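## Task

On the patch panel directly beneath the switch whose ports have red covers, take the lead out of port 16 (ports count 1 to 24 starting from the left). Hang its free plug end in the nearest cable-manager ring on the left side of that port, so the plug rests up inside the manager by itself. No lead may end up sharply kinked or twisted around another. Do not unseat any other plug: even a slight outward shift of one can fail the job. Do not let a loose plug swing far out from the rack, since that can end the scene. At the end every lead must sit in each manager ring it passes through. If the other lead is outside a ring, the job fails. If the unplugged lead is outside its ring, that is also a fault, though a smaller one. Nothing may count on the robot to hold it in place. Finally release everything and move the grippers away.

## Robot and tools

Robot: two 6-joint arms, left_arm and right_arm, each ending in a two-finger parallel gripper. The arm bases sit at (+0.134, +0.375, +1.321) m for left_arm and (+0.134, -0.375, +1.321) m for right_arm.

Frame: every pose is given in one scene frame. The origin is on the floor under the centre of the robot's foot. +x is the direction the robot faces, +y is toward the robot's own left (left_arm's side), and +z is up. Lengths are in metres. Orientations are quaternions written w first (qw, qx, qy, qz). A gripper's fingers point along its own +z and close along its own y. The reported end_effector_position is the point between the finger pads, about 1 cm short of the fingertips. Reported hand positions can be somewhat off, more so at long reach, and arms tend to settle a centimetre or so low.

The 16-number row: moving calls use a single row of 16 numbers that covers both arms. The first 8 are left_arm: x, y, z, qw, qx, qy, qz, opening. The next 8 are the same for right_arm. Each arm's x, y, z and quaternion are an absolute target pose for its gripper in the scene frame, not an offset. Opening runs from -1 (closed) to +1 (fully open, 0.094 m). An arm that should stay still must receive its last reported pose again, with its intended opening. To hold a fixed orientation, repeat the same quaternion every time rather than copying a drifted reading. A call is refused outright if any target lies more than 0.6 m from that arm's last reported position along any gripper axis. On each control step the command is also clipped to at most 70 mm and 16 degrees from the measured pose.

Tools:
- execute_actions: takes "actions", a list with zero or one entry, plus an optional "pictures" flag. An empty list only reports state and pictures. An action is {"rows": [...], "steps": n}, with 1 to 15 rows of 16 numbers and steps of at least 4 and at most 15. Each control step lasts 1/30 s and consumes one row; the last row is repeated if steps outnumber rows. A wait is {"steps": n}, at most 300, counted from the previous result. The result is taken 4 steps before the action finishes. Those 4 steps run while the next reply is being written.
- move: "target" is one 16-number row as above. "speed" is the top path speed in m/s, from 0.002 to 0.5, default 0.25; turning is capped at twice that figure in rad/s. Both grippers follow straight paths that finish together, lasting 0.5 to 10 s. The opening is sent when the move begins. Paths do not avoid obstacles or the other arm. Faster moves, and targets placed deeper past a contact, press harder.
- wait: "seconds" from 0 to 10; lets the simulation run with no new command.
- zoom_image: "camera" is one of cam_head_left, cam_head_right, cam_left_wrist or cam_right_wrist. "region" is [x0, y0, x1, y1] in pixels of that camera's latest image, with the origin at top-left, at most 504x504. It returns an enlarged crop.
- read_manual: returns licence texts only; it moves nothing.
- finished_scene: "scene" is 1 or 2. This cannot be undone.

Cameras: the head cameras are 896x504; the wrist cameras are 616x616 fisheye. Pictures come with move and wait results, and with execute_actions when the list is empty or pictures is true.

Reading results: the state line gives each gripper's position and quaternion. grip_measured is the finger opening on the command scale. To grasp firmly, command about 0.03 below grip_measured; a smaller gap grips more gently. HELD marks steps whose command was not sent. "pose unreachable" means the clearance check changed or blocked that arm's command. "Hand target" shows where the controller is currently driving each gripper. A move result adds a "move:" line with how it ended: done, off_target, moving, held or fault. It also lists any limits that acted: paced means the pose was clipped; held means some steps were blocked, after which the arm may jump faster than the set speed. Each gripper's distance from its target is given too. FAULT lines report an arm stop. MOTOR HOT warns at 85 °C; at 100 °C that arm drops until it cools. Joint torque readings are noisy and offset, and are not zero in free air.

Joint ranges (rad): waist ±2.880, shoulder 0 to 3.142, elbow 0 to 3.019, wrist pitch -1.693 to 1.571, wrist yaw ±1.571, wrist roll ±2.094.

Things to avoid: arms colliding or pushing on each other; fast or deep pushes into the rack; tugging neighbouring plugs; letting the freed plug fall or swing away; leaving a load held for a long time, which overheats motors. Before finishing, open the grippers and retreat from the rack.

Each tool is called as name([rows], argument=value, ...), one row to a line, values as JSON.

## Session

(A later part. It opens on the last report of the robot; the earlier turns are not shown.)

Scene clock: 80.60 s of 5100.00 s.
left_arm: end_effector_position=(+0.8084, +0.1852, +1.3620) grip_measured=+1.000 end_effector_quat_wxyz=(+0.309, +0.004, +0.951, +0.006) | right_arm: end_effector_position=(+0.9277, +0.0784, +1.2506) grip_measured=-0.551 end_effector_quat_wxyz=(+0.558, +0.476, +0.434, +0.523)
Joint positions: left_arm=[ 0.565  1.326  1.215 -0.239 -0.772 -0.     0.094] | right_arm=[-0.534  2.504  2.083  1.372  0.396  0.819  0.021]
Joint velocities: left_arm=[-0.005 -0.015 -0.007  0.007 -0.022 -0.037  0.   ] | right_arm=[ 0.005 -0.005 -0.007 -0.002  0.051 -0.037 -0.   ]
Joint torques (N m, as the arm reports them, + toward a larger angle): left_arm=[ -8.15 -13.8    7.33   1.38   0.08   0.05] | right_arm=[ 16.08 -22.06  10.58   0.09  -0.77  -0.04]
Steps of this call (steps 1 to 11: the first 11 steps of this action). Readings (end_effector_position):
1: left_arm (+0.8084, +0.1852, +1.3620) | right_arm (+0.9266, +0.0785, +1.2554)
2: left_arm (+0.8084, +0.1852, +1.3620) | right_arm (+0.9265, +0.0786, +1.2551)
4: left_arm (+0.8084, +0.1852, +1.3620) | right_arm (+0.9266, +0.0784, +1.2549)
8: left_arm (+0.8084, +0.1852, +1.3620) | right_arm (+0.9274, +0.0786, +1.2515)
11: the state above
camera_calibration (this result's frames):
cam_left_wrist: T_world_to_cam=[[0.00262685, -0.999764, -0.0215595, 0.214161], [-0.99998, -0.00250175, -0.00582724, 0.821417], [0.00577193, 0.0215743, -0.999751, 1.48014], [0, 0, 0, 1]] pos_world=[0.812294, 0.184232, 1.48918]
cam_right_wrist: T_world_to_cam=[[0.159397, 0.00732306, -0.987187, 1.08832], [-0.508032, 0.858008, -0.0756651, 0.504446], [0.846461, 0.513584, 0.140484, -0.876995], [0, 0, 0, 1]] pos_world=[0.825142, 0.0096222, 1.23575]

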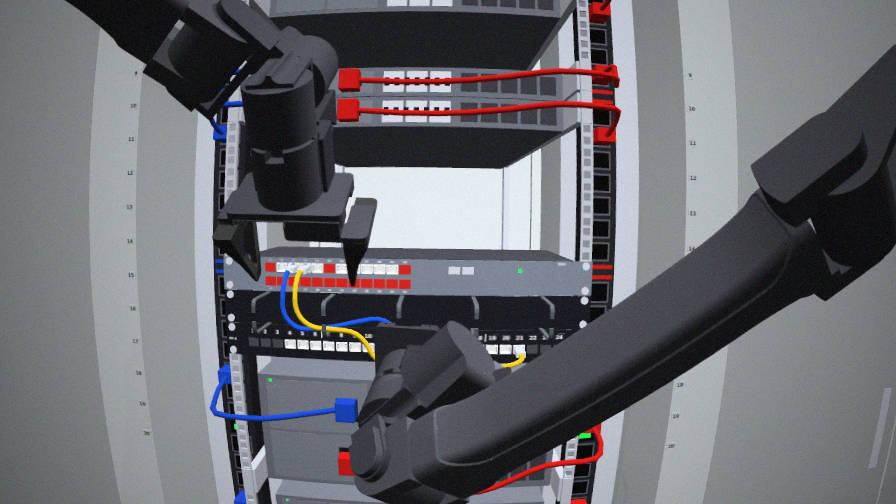

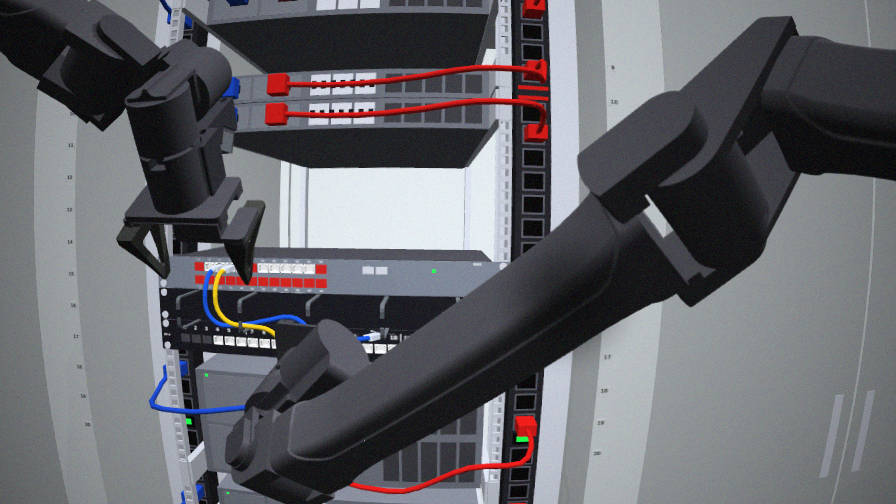

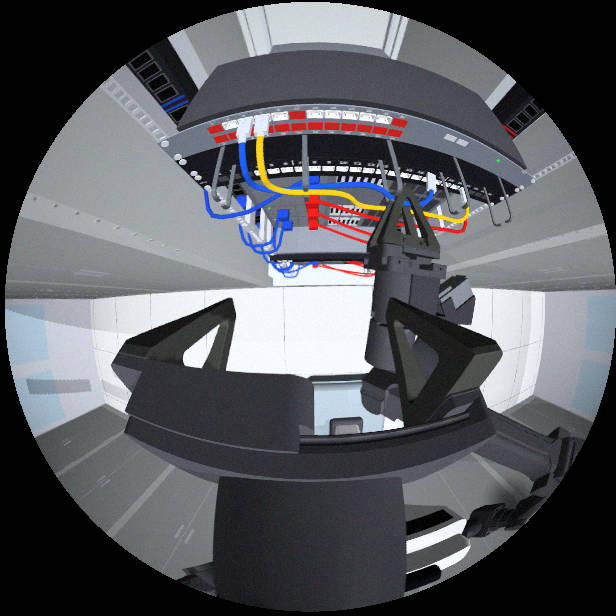

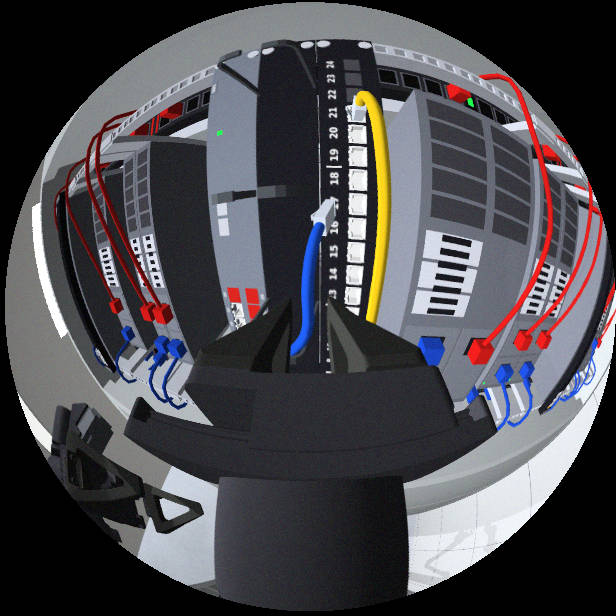

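execute_actions(actions=[])

Scene clock: 80.90 s of 5100.00 s.
left_arm: end_effector_position=(+0.8084, +0.1852, +1.3620) grip_measured=+1.000 end_effector_quat_wxyz=(+0.309, +0.004, +0.951, +0.006) | right_arm: end_effector_position=(+0.9277, +0.0784, +1.2506) grip_measured=-0.551 end_effector_quat_wxyz=(+0.558, +0.476, +0.434, +0.523)
Joint positions: left_arm=[ 0.565  1.326  1.215 -0.239 -0.772 -0.     0.094] | right_arm=[-0.534  2.504  2.083  1.372  0.396  0.819  0.021]
Joint velocities: left_arm=[-0.015 -0.005  0.007 -0.007  0.007 -0.11   0.   ] | right_arm=[ 0.024 -0.015 -0.022  0.022  0.007  0.037  0.   ]
Joint torques (N m, as the arm reports them, + toward a larger angle): left_arm=[ -8.16 -13.82   7.29   1.41   0.08   0.05] | right_arm=[ 16.18 -21.32  10.56   0.1   -0.78  -0.04]
Hand target (left_arm): +0.808, +0.185, +1.362; +0.309, +0.006, +0.951, +0.006
Hand target (right_arm): +0.934, +0.077, +1.243; +0.559, +0.476, +0.433, +0.523
Off the commanded pose (left_arm): 0.000 m, 0 deg.
Off the commanded pose (right_arm): 0.011 m, 0 deg.
Kept back: nothing.
Steps of this call (steps 1 to 4: the last 4 steps of your previous action; steps 5 to 9: nothing new was sent). Readings (end_effector_position):
1: left_arm (+0.8084, +0.1852, +1.3620) | right_arm (+0.9277, +0.0784, +1.2506)
2: left_arm (+0.8084, +0.1852, +1.3620) | right_arm (+0.9277, +0.0784, +1.2506)
4: left_arm (+0.8084, +0.1852, +1.3620) | right_arm (+0.9277, +0.0784, +1.2506)
8: left_arm (+0.8084, +0.1852, +1.3620) | right_arm (+0.9277, +0.0784, +1.2506)
9: the state above
camera_calibration (this result's frames):
cam_left_wrist: T_world_to_cam=[[0.00262685, -0.999764, -0.0215595, 0.214161], [-0.99998, -0.00250175, -0.00582724, 0.821417], [0.00577193, 0.0215743, -0.999751, 1.48014], [0, 0, 0, 1]] pos_world=[0.812294, 0.184232, 1.48918]
cam_right_wrist: T_world_to_cam=[[0.159397, 0.00732306, -0.987187, 1.08832], [-0.508032, 0.858008, -0.0756651, 0.504446], [0.846461, 0.513584, 0.140484, -0.876995], [0, 0, 0, 1]] pos_world=[0.825142, 0.0096222, 1.23575]

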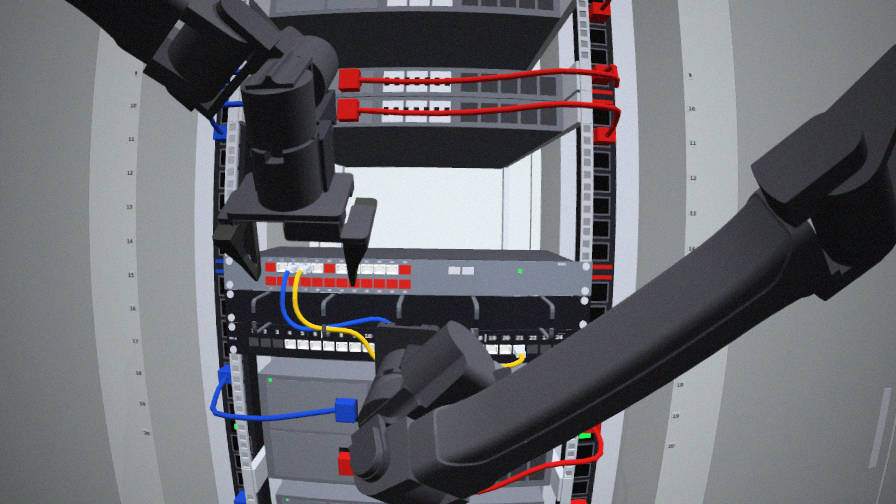

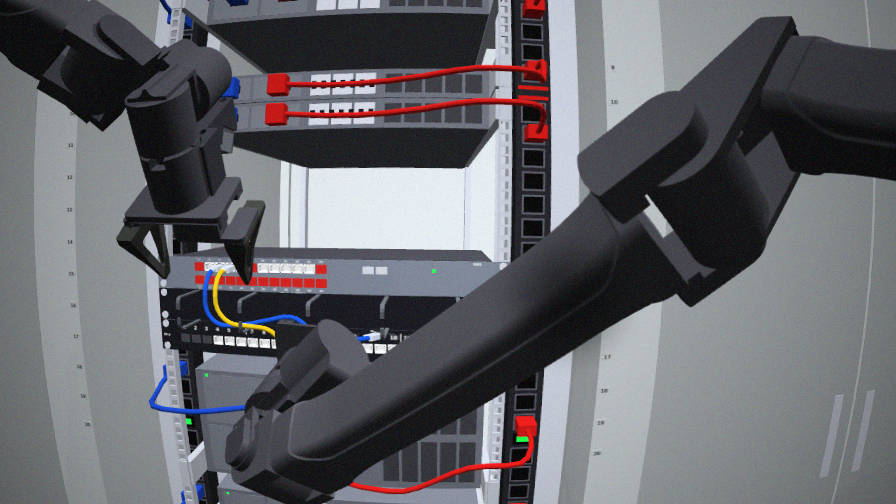

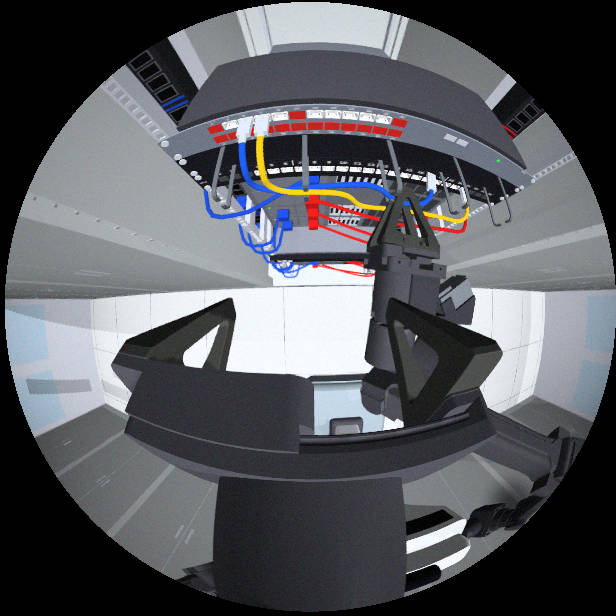

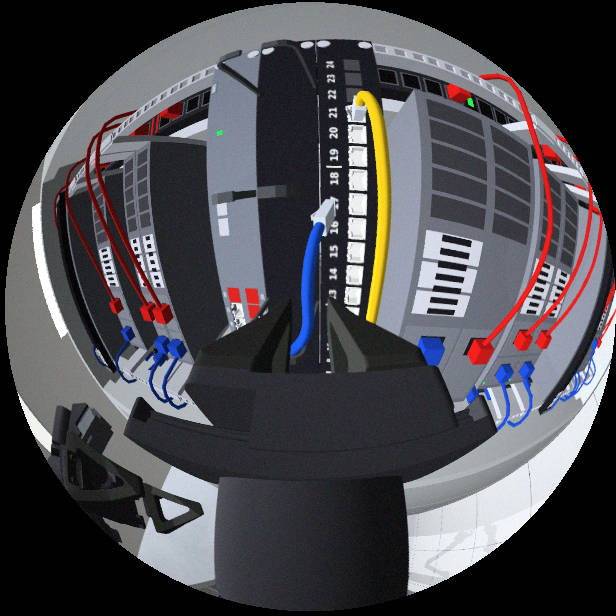

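execute_actions([
  {"rows":[[0.8084,0.1852,1.3621,0.309,0.006,0.951,0.006,1,0.93,0.077,1.27,0.56,0.476,0.433,0.523,-0.55],[0.8084,0.1852,1.3621,0.309,0.006,0.951,0.006,1,0.93,0.077,1.27,0.56,0.476,0.433,0.523,-0.6],[0.8084,0.1852,1.3621,0.309,0.006,0.951,0.006,1,0.93,0.077,1.27,0.56,0.476,0.433,0.523,-0.7],[0.8084,0.1852,1.3621,0.309,0.006,0.951,0.006,1,0.93,0.077,1.27,0.56,0.476,0.433,0.523,-0.8],[0.8084,0.1852,1.3621,0.309,0.006,0.951,0.006,1,0.93,0.077,1.27,0.56,0.476,0.433,0.523,-0.92]]},
])

move(target=[0.8084,0.1852,1.3621,0.309,0.006,0.951,0.006,1,0.925,0.072,1.292,0.56,0.476,0.433,0.523,-0.92], speed=0.04)

Scene clock: 81.50 s of 5100.00 s.
left_arm: end_effector_position=(+0.8084, +0.1852, +1.3620) grip_measured=+1.000 end_effector_quat_wxyz=(+0.309, +0.004, +0.951, +0.006) | right_arm: end_effector_position=(+0.9314, +0.0742, +1.2624) grip_measured=-0.898 end_effector_quat_wxyz=(+0.560, +0.477, +0.430, +0.524)
Joint positions: left_arm=[ 0.565  1.326  1.215 -0.239 -0.772 -0.     0.094] | right_arm=[-0.532  2.483  2.071  1.374  0.397  0.816  0.005]
Joint velocities: left_arm=[ 0.005 -0.015 -0.002  0.002 -0.022 -0.066  0.   ] | right_arm=[ 0.005 -0.015 -0.022 -0.012 -0.051 -0.022 -0.001]
Joint torques (N m, as the arm reports them, + toward a larger angle): left_arm=[ -8.1  -13.81   7.33   1.4    0.09   0.05] | right_arm=[ 17.57 -25.61   5.86   0.69  -0.31  -0.24]
Steps of this call (steps 1 to 7: nothing new was sent; steps 8 to 18: the first 11 steps of this action). Readings (end_effector_position):
8: left_arm (+0.8084, +0.1852, +1.3620) | right_arm (+0.9276, +0.0781, +1.2507)
9: left_arm (+0.8084, +0.1852, +1.3620) | right_arm (+0.9273, +0.0779, +1.2507)
11: left_arm (+0.8084, +0.1852, +1.3620) | right_arm (+0.9272, +0.0775, +1.2516)
15: left_arm (+0.8084, +0.1852, +1.3620) | right_arm (+0.9308, +0.0744, +1.2600)
18: the state above

Scene clock: 82.87 s of 5100.00 s.
left_arm: end_effector_position=(+0.8084, +0.1852, +1.3620) grip_measured=+1.000 end_effector_quat_wxyz=(+0.309, +0.004, +0.951, +0.006) | right_arm: end_effector_position=(+0.9264, +0.0735, +1.2775) grip_measured=-0.898 end_effector_quat_wxyz=(+0.556, +0.475, +0.440, +0.521)
Joint positions: left_arm=[ 0.565  1.326  1.215 -0.239 -0.772 -0.     0.094] | right_arm=[-0.518  2.43   1.999  1.374  0.406  0.802  0.005]
Joint velocities: left_arm=[-0.005 -0.005  0.007 -0.012  0.007 -0.007  0.   ] | right_arm=[-0.005 -0.005 -0.022  0.002  0.022 -0.022 -0.   ]
Joint torques (N m, as the arm reports them, + toward a larger angle): left_arm=[ -8.2  -13.78   7.33   1.39   0.09   0.04] | right_arm=[ 17.61 -25.19   5.73   1.52  -0.33  -0.23]
Hand target (left_arm): +0.808, +0.185, +1.362; +0.309, +0.006, +0.951, +0.006
Hand target (right_arm): +0.926, +0.072, +1.292; +0.560, +0.476, +0.433, +0.523
Off your previous action's commanded pose (left_arm): 0.000 m, 0 deg at its last step (step 4 of this call).
Off your previous action's commanded pose (right_arm): 0.009 m, 0 deg at its last step (step 4 of this call).
Off the commanded pose (left_arm): 0.000 m, 0 deg.
Off the commanded pose (right_arm): 0.015 m, 1 deg.
Kept back: nothing.
move: off_target (right_arm)
camera_calibration (this result's frames):
cam_left_wrist: T_world_to_cam=[[0.00262685, -0.999764, -0.0215595, 0.214161], [-0.99998, -0.00250175, -0.00582724, 0.821417], [0.00577193, 0.0215743, -0.999751, 1.48014], [0, 0, 0, 1]] pos_world=[0.812294, 0.184232, 1.48918]
cam_right_wrist: T_world_to_cam=[[0.150375, 0.000532648, -0.988629, 1.12574], [-0.514696, 0.853833, -0.0778279, 0.519353], [0.844082, 0.520547, 0.12867, -0.86037], [0, 0, 0, 1]] pos_world=[0.824247, 0.00382224, 1.26407]

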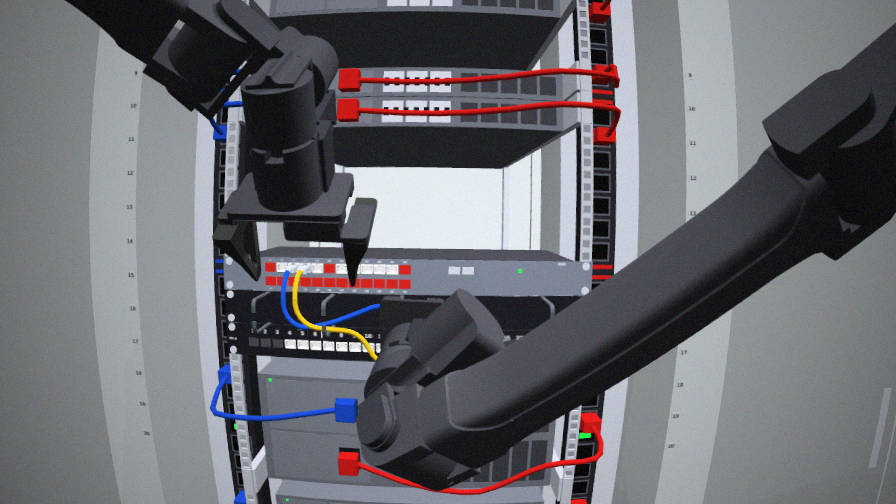

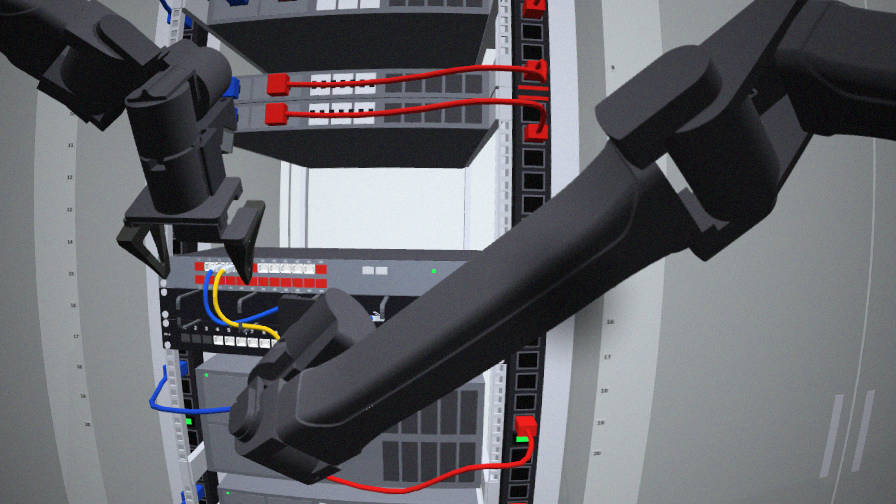

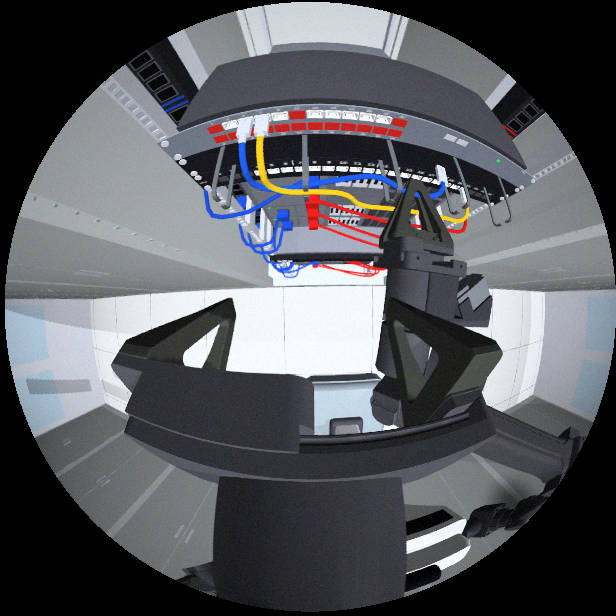

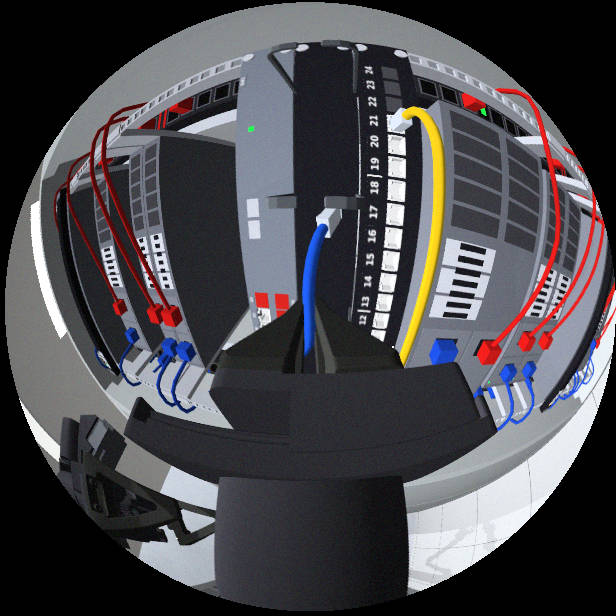

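move(target=[0.8084,0.1852,1.3621,0.309,0.006,0.951,0.006,1,0.93,0.035,1.288,0.56,0.476,0.433,0.523,-0.92], speed=0.03)

zoom_image(camera="cam_left_wrist", region=[220,110,520,260])

Scene clock: 84.70 s of 5100.00 s.
left_arm: end_effector_position=(+0.8084, +0.1852, +1.3620) grip_measured=+1.000 end_effector_quat_wxyz=(+0.309, +0.004, +0.951, +0.006) | right_arm: end_effector_position=(+0.9187, +0.0603, +1.2791) grip_measured=-0.898 end_effector_quat_wxyz=(+0.548, +0.470, +0.453, +0.523)
Joint positions: left_arm=[ 0.565  1.326  1.215 -0.239 -0.772 -0.     0.094] | right_arm=[-0.527  2.368  1.889  1.388  0.389  0.816  0.005]
Joint velocities: left_arm=[-0.005 -0.005 -0.012  0.012 -0.022  0.037  0.   ] | right_arm=[-0.015 -0.005 -0.007 -0.007  0.051  0.051  0.001]
Joint torques (N m, as the arm reports them, + toward a larger angle): left_arm=[ -8.19 -13.83   7.33   1.4    0.09   0.05] | right_arm=[ 14.5  -25.72   5.49   1.93  -0.56   0.01]
Hand target (left_arm): +0.808, +0.185, +1.362; +0.309, +0.006, +0.951, +0.006
Hand target (right_arm): +0.930, +0.036, +1.288; +0.560, +0.476, +0.433, +0.523
Off the commanded pose (left_arm): 0.000 m, 0 deg.
Off the commanded pose (right_arm): 0.029 m, 3 deg.
Kept back: nothing.
move: off_target (right_arm)
camera_calibration (this result's frames):
cam_left_wrist: T_world_to_cam=[[0.00262685, -0.999764, -0.0215595, 0.214161], [-0.99998, -0.00250175, -0.00582724, 0.821417], [0.00577193, 0.0215743, -0.999751, 1.48014], [0, 0, 0, 1]] pos_world=[0.812294, 0.184232, 1.48918]
cam_right_wrist: T_world_to_cam=[[0.136765, -0.00488083, -0.990592, 1.14388], [-0.538022, 0.839275, -0.0784165, 0.549763], [0.831762, 0.543685, 0.112157, -0.816167], [0, 0, 0, 1]] pos_world=[0.818199, -0.012082, 1.26777]

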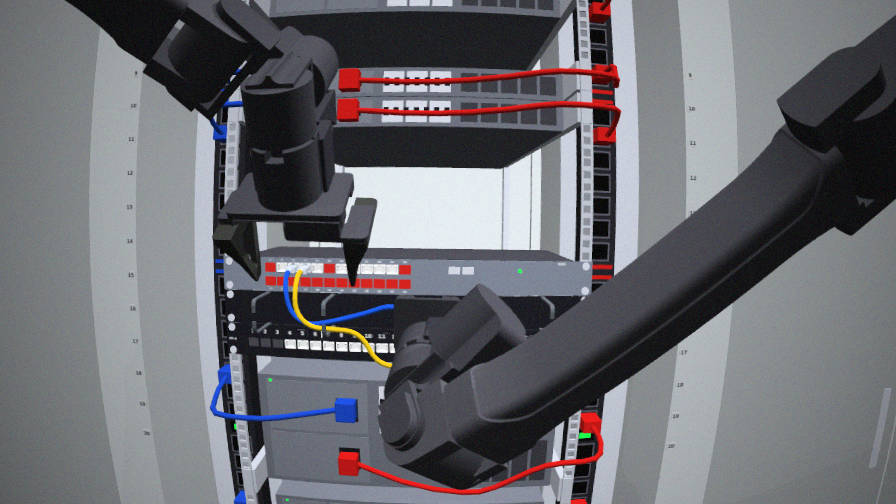

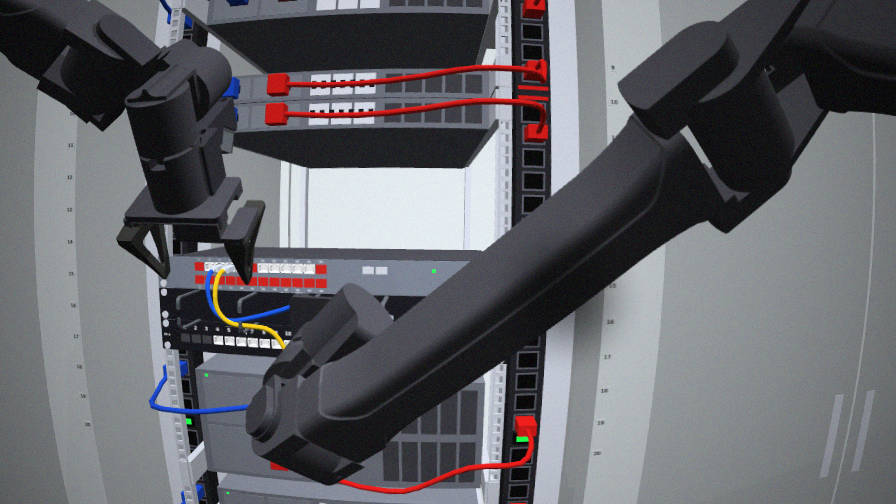

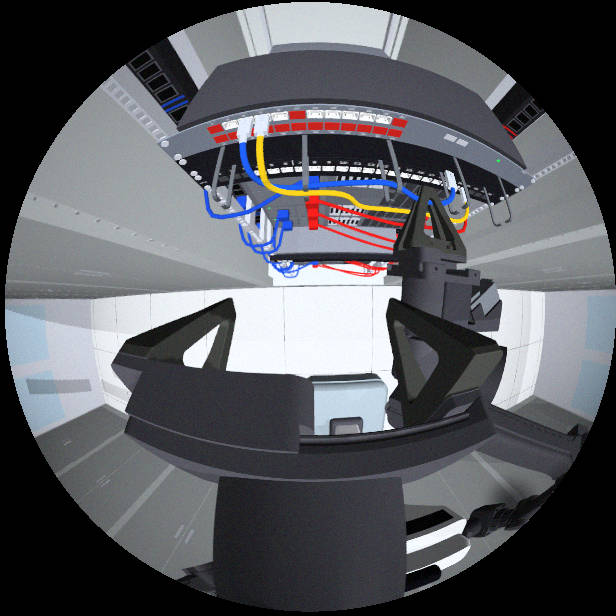

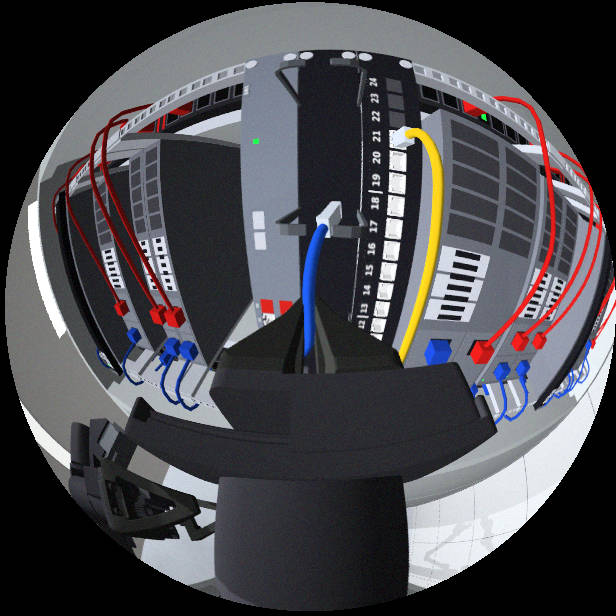

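Region (220, 110, 520, 260) of cam_left_wrist's 616x616 image, scaled by 1.680, with more detail than that image has.

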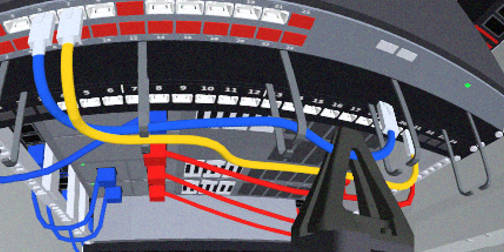

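execute_actions([
  {"rows":[[0.8084,0.1852,1.3621,0.309,0.006,0.951,0.006,1,0.933,0.033,1.287,0.56,0.476,0.433,0.523,-0.92],[0.8084,0.1852,1.3621,0.309,0.006,0.951,0.006,1,0.935,0.03,1.286,0.56,0.476,0.433,0.523,-0.92],[0.8084,0.1852,1.3621,0.309,0.006,0.951,0.006,1,0.937,0.027,1.285,0.56,0.476,0.433,0.523,-0.92],[0.8084,0.1852,1.3621,0.309,0.006,0.951,0.006,1,0.939,0.024,1.285,0.56,0.476,0.433,0.523,-0.92],[0.8084,0.1852,1.3621,0.309,0.006,0.951,0.006,1,0.941,0.021,1.285,0.56,0.476,0.433,0.523,-0.92],[0.8084,0.1852,1.3621,0.309,0.006,0.951,0.006,1,0.943,0.018,1.285,0.56,0.476,0.433,0.523,-0.92]]},
])

wait(seconds=0.3)

zoom_image(camera="cam_left_wrist", region=[220,110,520,260])

Scene clock: 85.33 s of 5100.00 s.
left_arm: end_effector_position=(+0.8084, +0.1852, +1.3620) grip_measured=+1.000 end_effector_quat_wxyz=(+0.309, +0.004, +0.951, +0.006) | right_arm: end_effector_position=(+0.9273, +0.0461, +1.2788) grip_measured=-0.898 end_effector_quat_wxyz=(+0.550, +0.469, +0.447, +0.527)
Joint positions: left_arm=[ 0.565  1.326  1.215 -0.239 -0.772 -0.     0.094] | right_arm=[-0.547  2.353  1.88   1.388  0.37   0.836  0.005]
Joint velocities: left_arm=[-0.005 -0.005 -0.017  0.017  0.037  0.051  0.   ] | right_arm=[-0.034 -0.044 -0.022 -0.002 -0.095  0.037  0.   ]
Joint torques (N m, as the arm reports them, + toward a larger angle): left_arm=[ -8.09 -13.84   7.31   1.39   0.09   0.04] | right_arm=[ 13.46 -25.47   5.6    1.28  -0.37  -0.01]
Steps of this call (steps 1 to 8: nothing new was sent; steps 9 to 19: the first 11 steps of this action). Readings (end_effector_position):
9: left_arm (+0.8084, +0.1852, +1.3620) | right_arm (+0.9188, +0.0602, +1.2790)
10: left_arm (+0.8084, +0.1852, +1.3620) | right_arm (+0.9189, +0.0603, +1.2791)
12: left_arm (+0.8084, +0.1852, +1.3620) | right_arm (+0.9199, +0.0591, +1.2792)
16: left_arm (+0.8084, +0.1852, +1.3620) | right_arm (+0.9234, +0.0520, +1.2778)
19: the state above

Scene clock: 85.77 s of 5100.00 s.
left_arm: end_effector_position=(+0.8084, +0.1852, +1.3620) grip_measured=+1.000 end_effector_quat_wxyz=(+0.309, +0.004, +0.951, +0.006) | right_arm: end_effector_position=(+0.9280, +0.0451, +1.2792) grip_measured=-0.898 end_effector_quat_wxyz=(+0.550, +0.470, +0.446, +0.528)
Joint positions: left_arm=[ 0.565  1.326  1.215 -0.239 -0.772 -0.     0.094] | right_arm=[-0.548  2.352  1.88   1.388  0.37   0.839  0.005]
Joint velocities: left_arm=[-0.015 -0.005  0.002  0.012  0.051 -0.022  0.   ] | right_arm=[-0.005 -0.005  0.017  0.007  0.022  0.022  0.   ]
Joint torques (N m, as the arm reports them, + toward a larger angle): left_arm=[ -8.05 -13.75   7.32   1.4    0.09   0.05] | right_arm=[ 13.04 -26.08   5.62   1.14  -0.38   0.01]
Hand target (left_arm): +0.808, +0.185, +1.362; +0.309, +0.006, +0.951, +0.006
Hand target (right_arm): +0.943, +0.018, +1.285; +0.560, +0.476, +0.433, +0.522
Off the commanded pose (left_arm): 0.000 m, 0 deg.
Off the commanded pose (right_arm): 0.031 m, 2 deg.
Kept back: nothing.
Steps of this call (steps 1 to 4: the last 4 steps of your previous action; steps 5 to 13: nothing new was sent). Readings (end_effector_position):
1: left_arm (+0.8084, +0.1852, +1.3620) | right_arm (+0.9278, +0.0455, +1.2791)
2: left_arm (+0.8084, +0.1852, +1.3620) | right_arm (+0.9280, +0.0451, +1.2792)
4: left_arm (+0.8084, +0.1852, +1.3620) | right_arm (+0.9280, +0.0451, +1.2792)
8: left_arm (+0.8084, +0.1852, +1.3620) | right_arm (+0.9280, +0.0451, +1.2792)
13: the state above
camera_calibration (this result's frames):
cam_left_wrist: T_world_to_cam=[[0.00262685, -0.999764, -0.0215595, 0.214161], [-0.99998, -0.00250175, -0.00582724, 0.821417], [0.00577193, 0.0215743, -0.999751, 1.48014], [0, 0, 0, 1]] pos_world=[0.812294, 0.184232, 1.48918]
cam_right_wrist: T_world_to_cam=[[0.150618, 0.00439514, -0.988582, 1.12672], [-0.534796, 0.841397, -0.0777395, 0.563644], [0.831449, 0.540399, 0.12908, -0.836885], [0, 0, 0, 1]] pos_world=[0.827558, -0.0269488, 1.2657]

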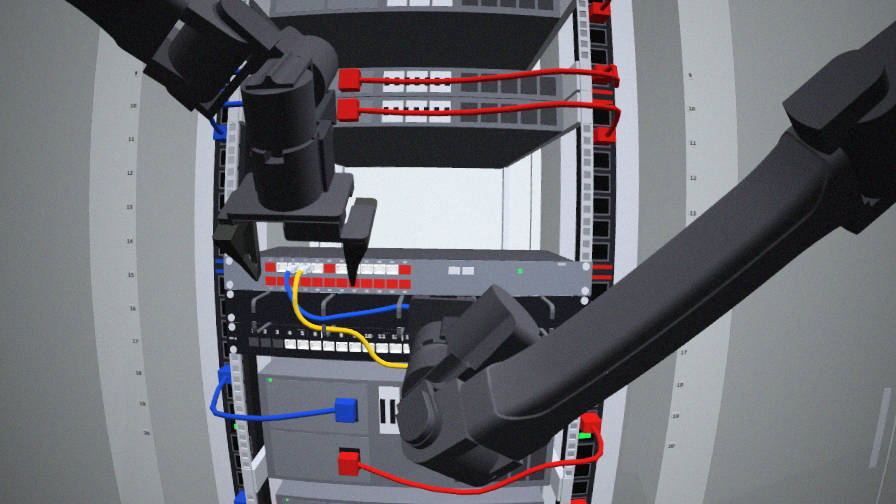

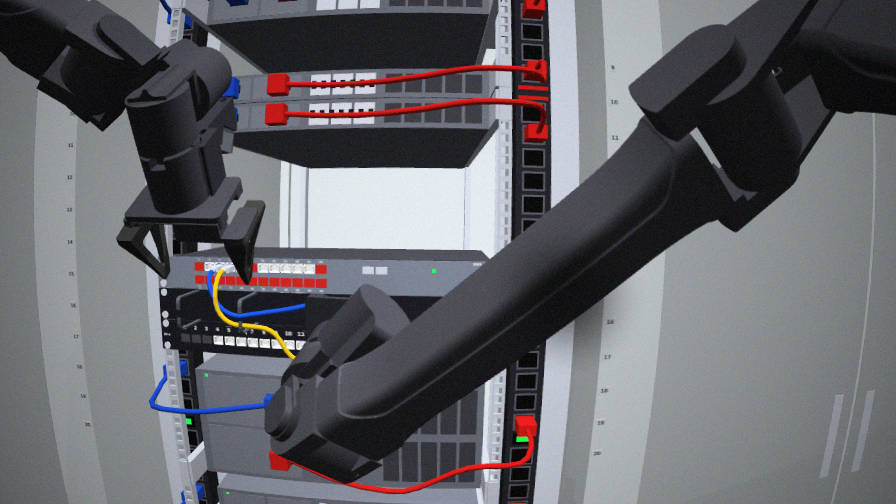

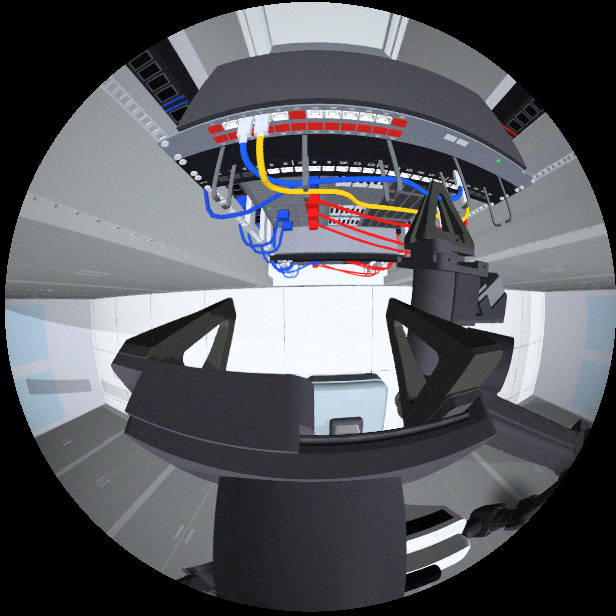

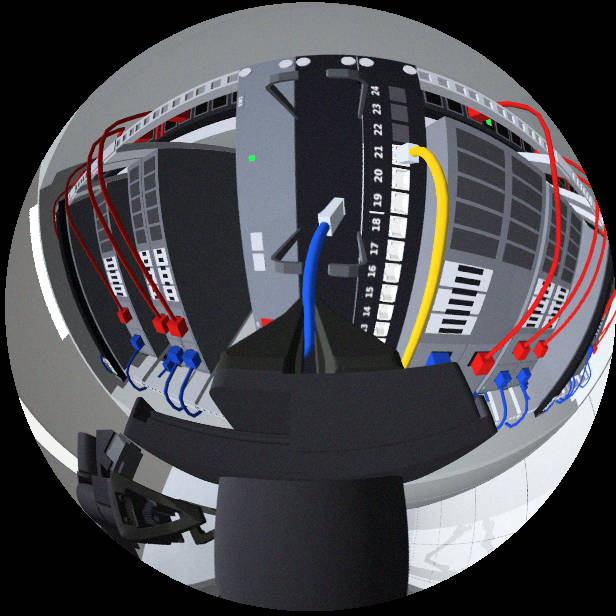

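Region (220, 110, 520, 260) of cam_left_wrist's 616x616 image, scaled by 1.680, with more detail than that image has.

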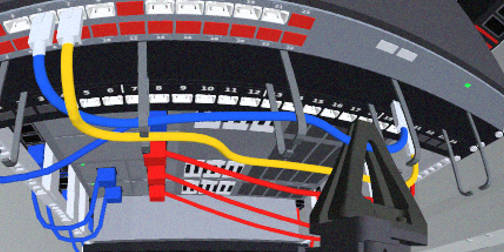

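Plug is past ring 4. Lower behind the hook.

execute_actions([
  {"rows":[[0.8084,0.1852,1.3621,0.309,0.006,0.951,0.006,1,0.945,0.02,1.28,0.56,0.476,0.433,0.523,-0.92],[0.8084,0.1852,1.3621,0.309,0.006,0.951,0.006,1,0.947,0.022,1.275,0.56,0.476,0.433,0.523,-0.92],[0.8084,0.1852,1.3621,0.309,0.006,0.951,0.006,1,0.948,0.024,1.27,0.56,0.476,0.433,0.523,-0.92],[0.8084,0.1852,1.3621,0.309,0.006,0.951,0.006,1,0.948,0.025,1.265,0.56,0.476,0.433,0.523,-0.92],[0.8084,0.1852,1.3621,0.309,0.006,0.951,0.006,1,0.948,0.026,1.26,0.56,0.476,0.433,0.523,-0.92],[0.8084,0.1852,1.3621,0.309,0.006,0.951,0.006,1,0.948,0.027,1.254,0.56,0.476,0.433,0.523,-0.92]]},
])

wait(seconds=0.3)

Scene clock: 86.33 s of 5100.00 s.
left_arm: end_effector_position=(+0.8084, +0.1852, +1.3620) grip_measured=+1.000 end_effector_quat_wxyz=(+0.309, +0.004, +0.951, +0.006) | right_arm: end_effector_position=(+0.9273, +0.0499, +1.2668) grip_measured=-0.898 end_effector_quat_wxyz=(+0.547, +0.469, +0.445, +0.532)
Joint positions: left_arm=[ 0.565  1.326  1.215 -0.239 -0.772 -0.     0.094] | right_arm=[-0.554  2.383  1.908  1.388  0.359  0.854  0.005]
Joint velocities: left_arm=[-0.005  0.005 -0.007  0.002 -0.051  0.051  0.   ] | right_arm=[-0.034  0.073  0.002 -0.002 -0.051  0.037 -0.001]
Joint torques (N m, as the arm reports them, + toward a larger angle): left_arm=[ -8.18 -13.84   7.32   1.4    0.09   0.06] | right_arm=[ 12.63 -22.74  10.31   0.85  -0.34  -0.01]
Steps of this call (steps 1 to 6: nothing new was sent; steps 7 to 17: the first 11 steps of this action). Readings (end_effector_position):
7: left_arm (+0.8084, +0.1852, +1.3620) | right_arm (+0.9280, +0.0452, +1.2792)
8: left_arm (+0.8084, +0.1852, +1.3620) | right_arm (+0.9280, +0.0453, +1.2793)
10: left_arm (+0.8084, +0.1852, +1.3620) | right_arm (+0.9280, +0.0458, +1.2790)
14: left_arm (+0.8084, +0.1852, +1.3620) | right_arm (+0.9290, +0.0483, +1.2741)
17: the state above

Scene clock: 86.77 s of 5100.00 s.
left_arm: end_effector_position=(+0.8084, +0.1852, +1.3620) grip_measured=+1.000 end_effector_quat_wxyz=(+0.309, +0.004, +0.951, +0.006) | right_arm: end_effector_position=(+0.9272, +0.0491, +1.2619) grip_measured=-0.898 end_effector_quat_wxyz=(+0.546, +0.469, +0.446, +0.532)
Joint positions: left_arm=[ 0.565  1.326  1.215 -0.239 -0.772 -0.     0.094] | right_arm=[-0.559  2.389  1.91   1.388  0.357  0.857  0.005]
Joint velocities: left_arm=[-0.005 -0.015  0.007 -0.002 -0.037 -0.022  0.   ] | right_arm=[-0.005 -0.015 -0.007 -0.007 -0.037  0.007  0.   ]
Joint torques (N m, as the arm reports them, + toward a larger angle): left_arm=[ -8.11 -13.75   7.33   1.4    0.09   0.06] | right_arm=[ 13.06 -22.68  10.24   0.66  -0.3    0.02]
Hand target (left_arm): +0.808, +0.185, +1.362; +0.309, +0.006, +0.951, +0.006
Hand target (right_arm): +0.946, +0.026, +1.255; +0.559, +0.476, +0.433, +0.523
Off the commanded pose (left_arm): 0.000 m, 0 deg.
Off the commanded pose (right_arm): 0.031 m, 3 deg.
Kept back: nothing.
Steps of this call (steps 1 to 4: the last 4 steps of your previous action; steps 5 to 13: nothing new was sent). Readings (end_effector_position):
1: left_arm (+0.8084, +0.1852, +1.3620) | right_arm (+0.9267, +0.0500, +1.2645)
2: left_arm (+0.8084, +0.1852, +1.3620) | right_arm (+0.9265, +0.0498, +1.2629)
4: left_arm (+0.8084, +0.1852, +1.3620) | right_arm (+0.9263, +0.0495, +1.2610)
8: left_arm (+0.8084, +0.1852, +1.3620) | right_arm (+0.9270, +0.0492, +1.2617)
13: the state above
camera_calibration (this result's frames):
cam_left_wrist: T_world_to_cam=[[0.00262685, -0.999764, -0.0215595, 0.214161], [-0.99998, -0.00250175, -0.00582724, 0.821417], [0.00577193, 0.0215743, -0.999751, 1.48014], [0, 0, 0, 1]] pos_world=[0.812294, 0.184232, 1.48918]
cam_right_wrist: T_world_to_cam=[[0.152366, 0.0119832, -0.988252, 1.10739], [-0.541962, 0.837191, -0.0734067, 0.559867], [0.826476, 0.546779, 0.134054, -0.838084], [0, 0, 0, 1]] pos_world=[0.827354, -0.0237386, 1.24783]

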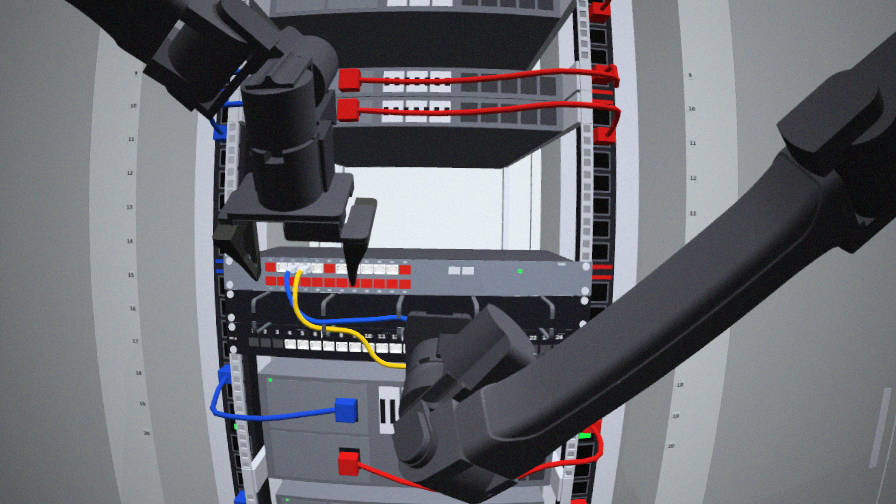

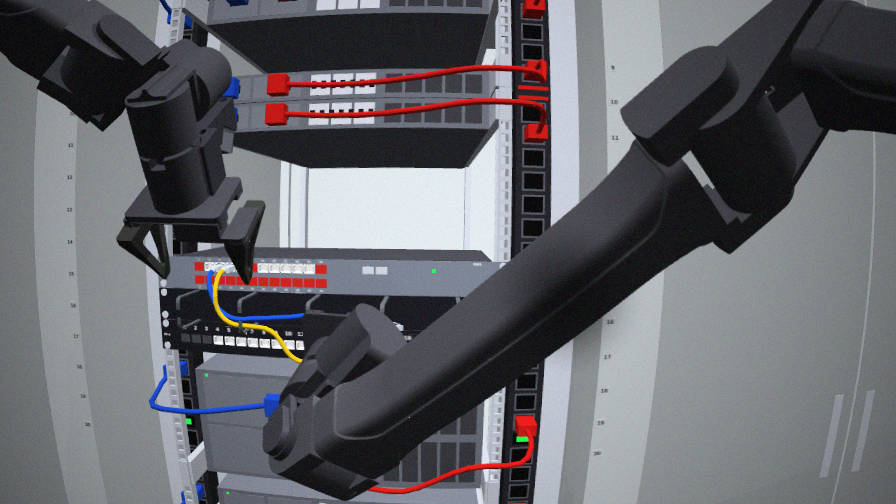

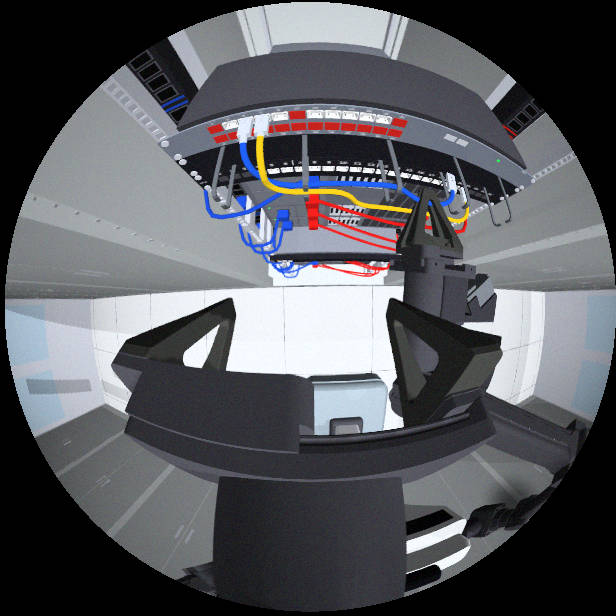

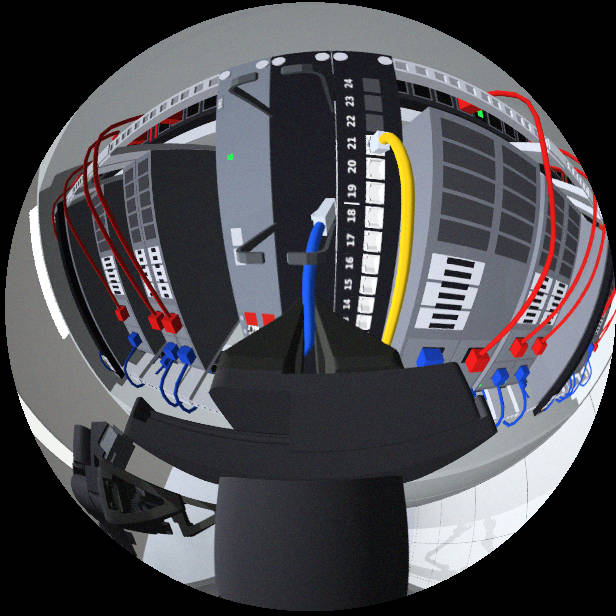

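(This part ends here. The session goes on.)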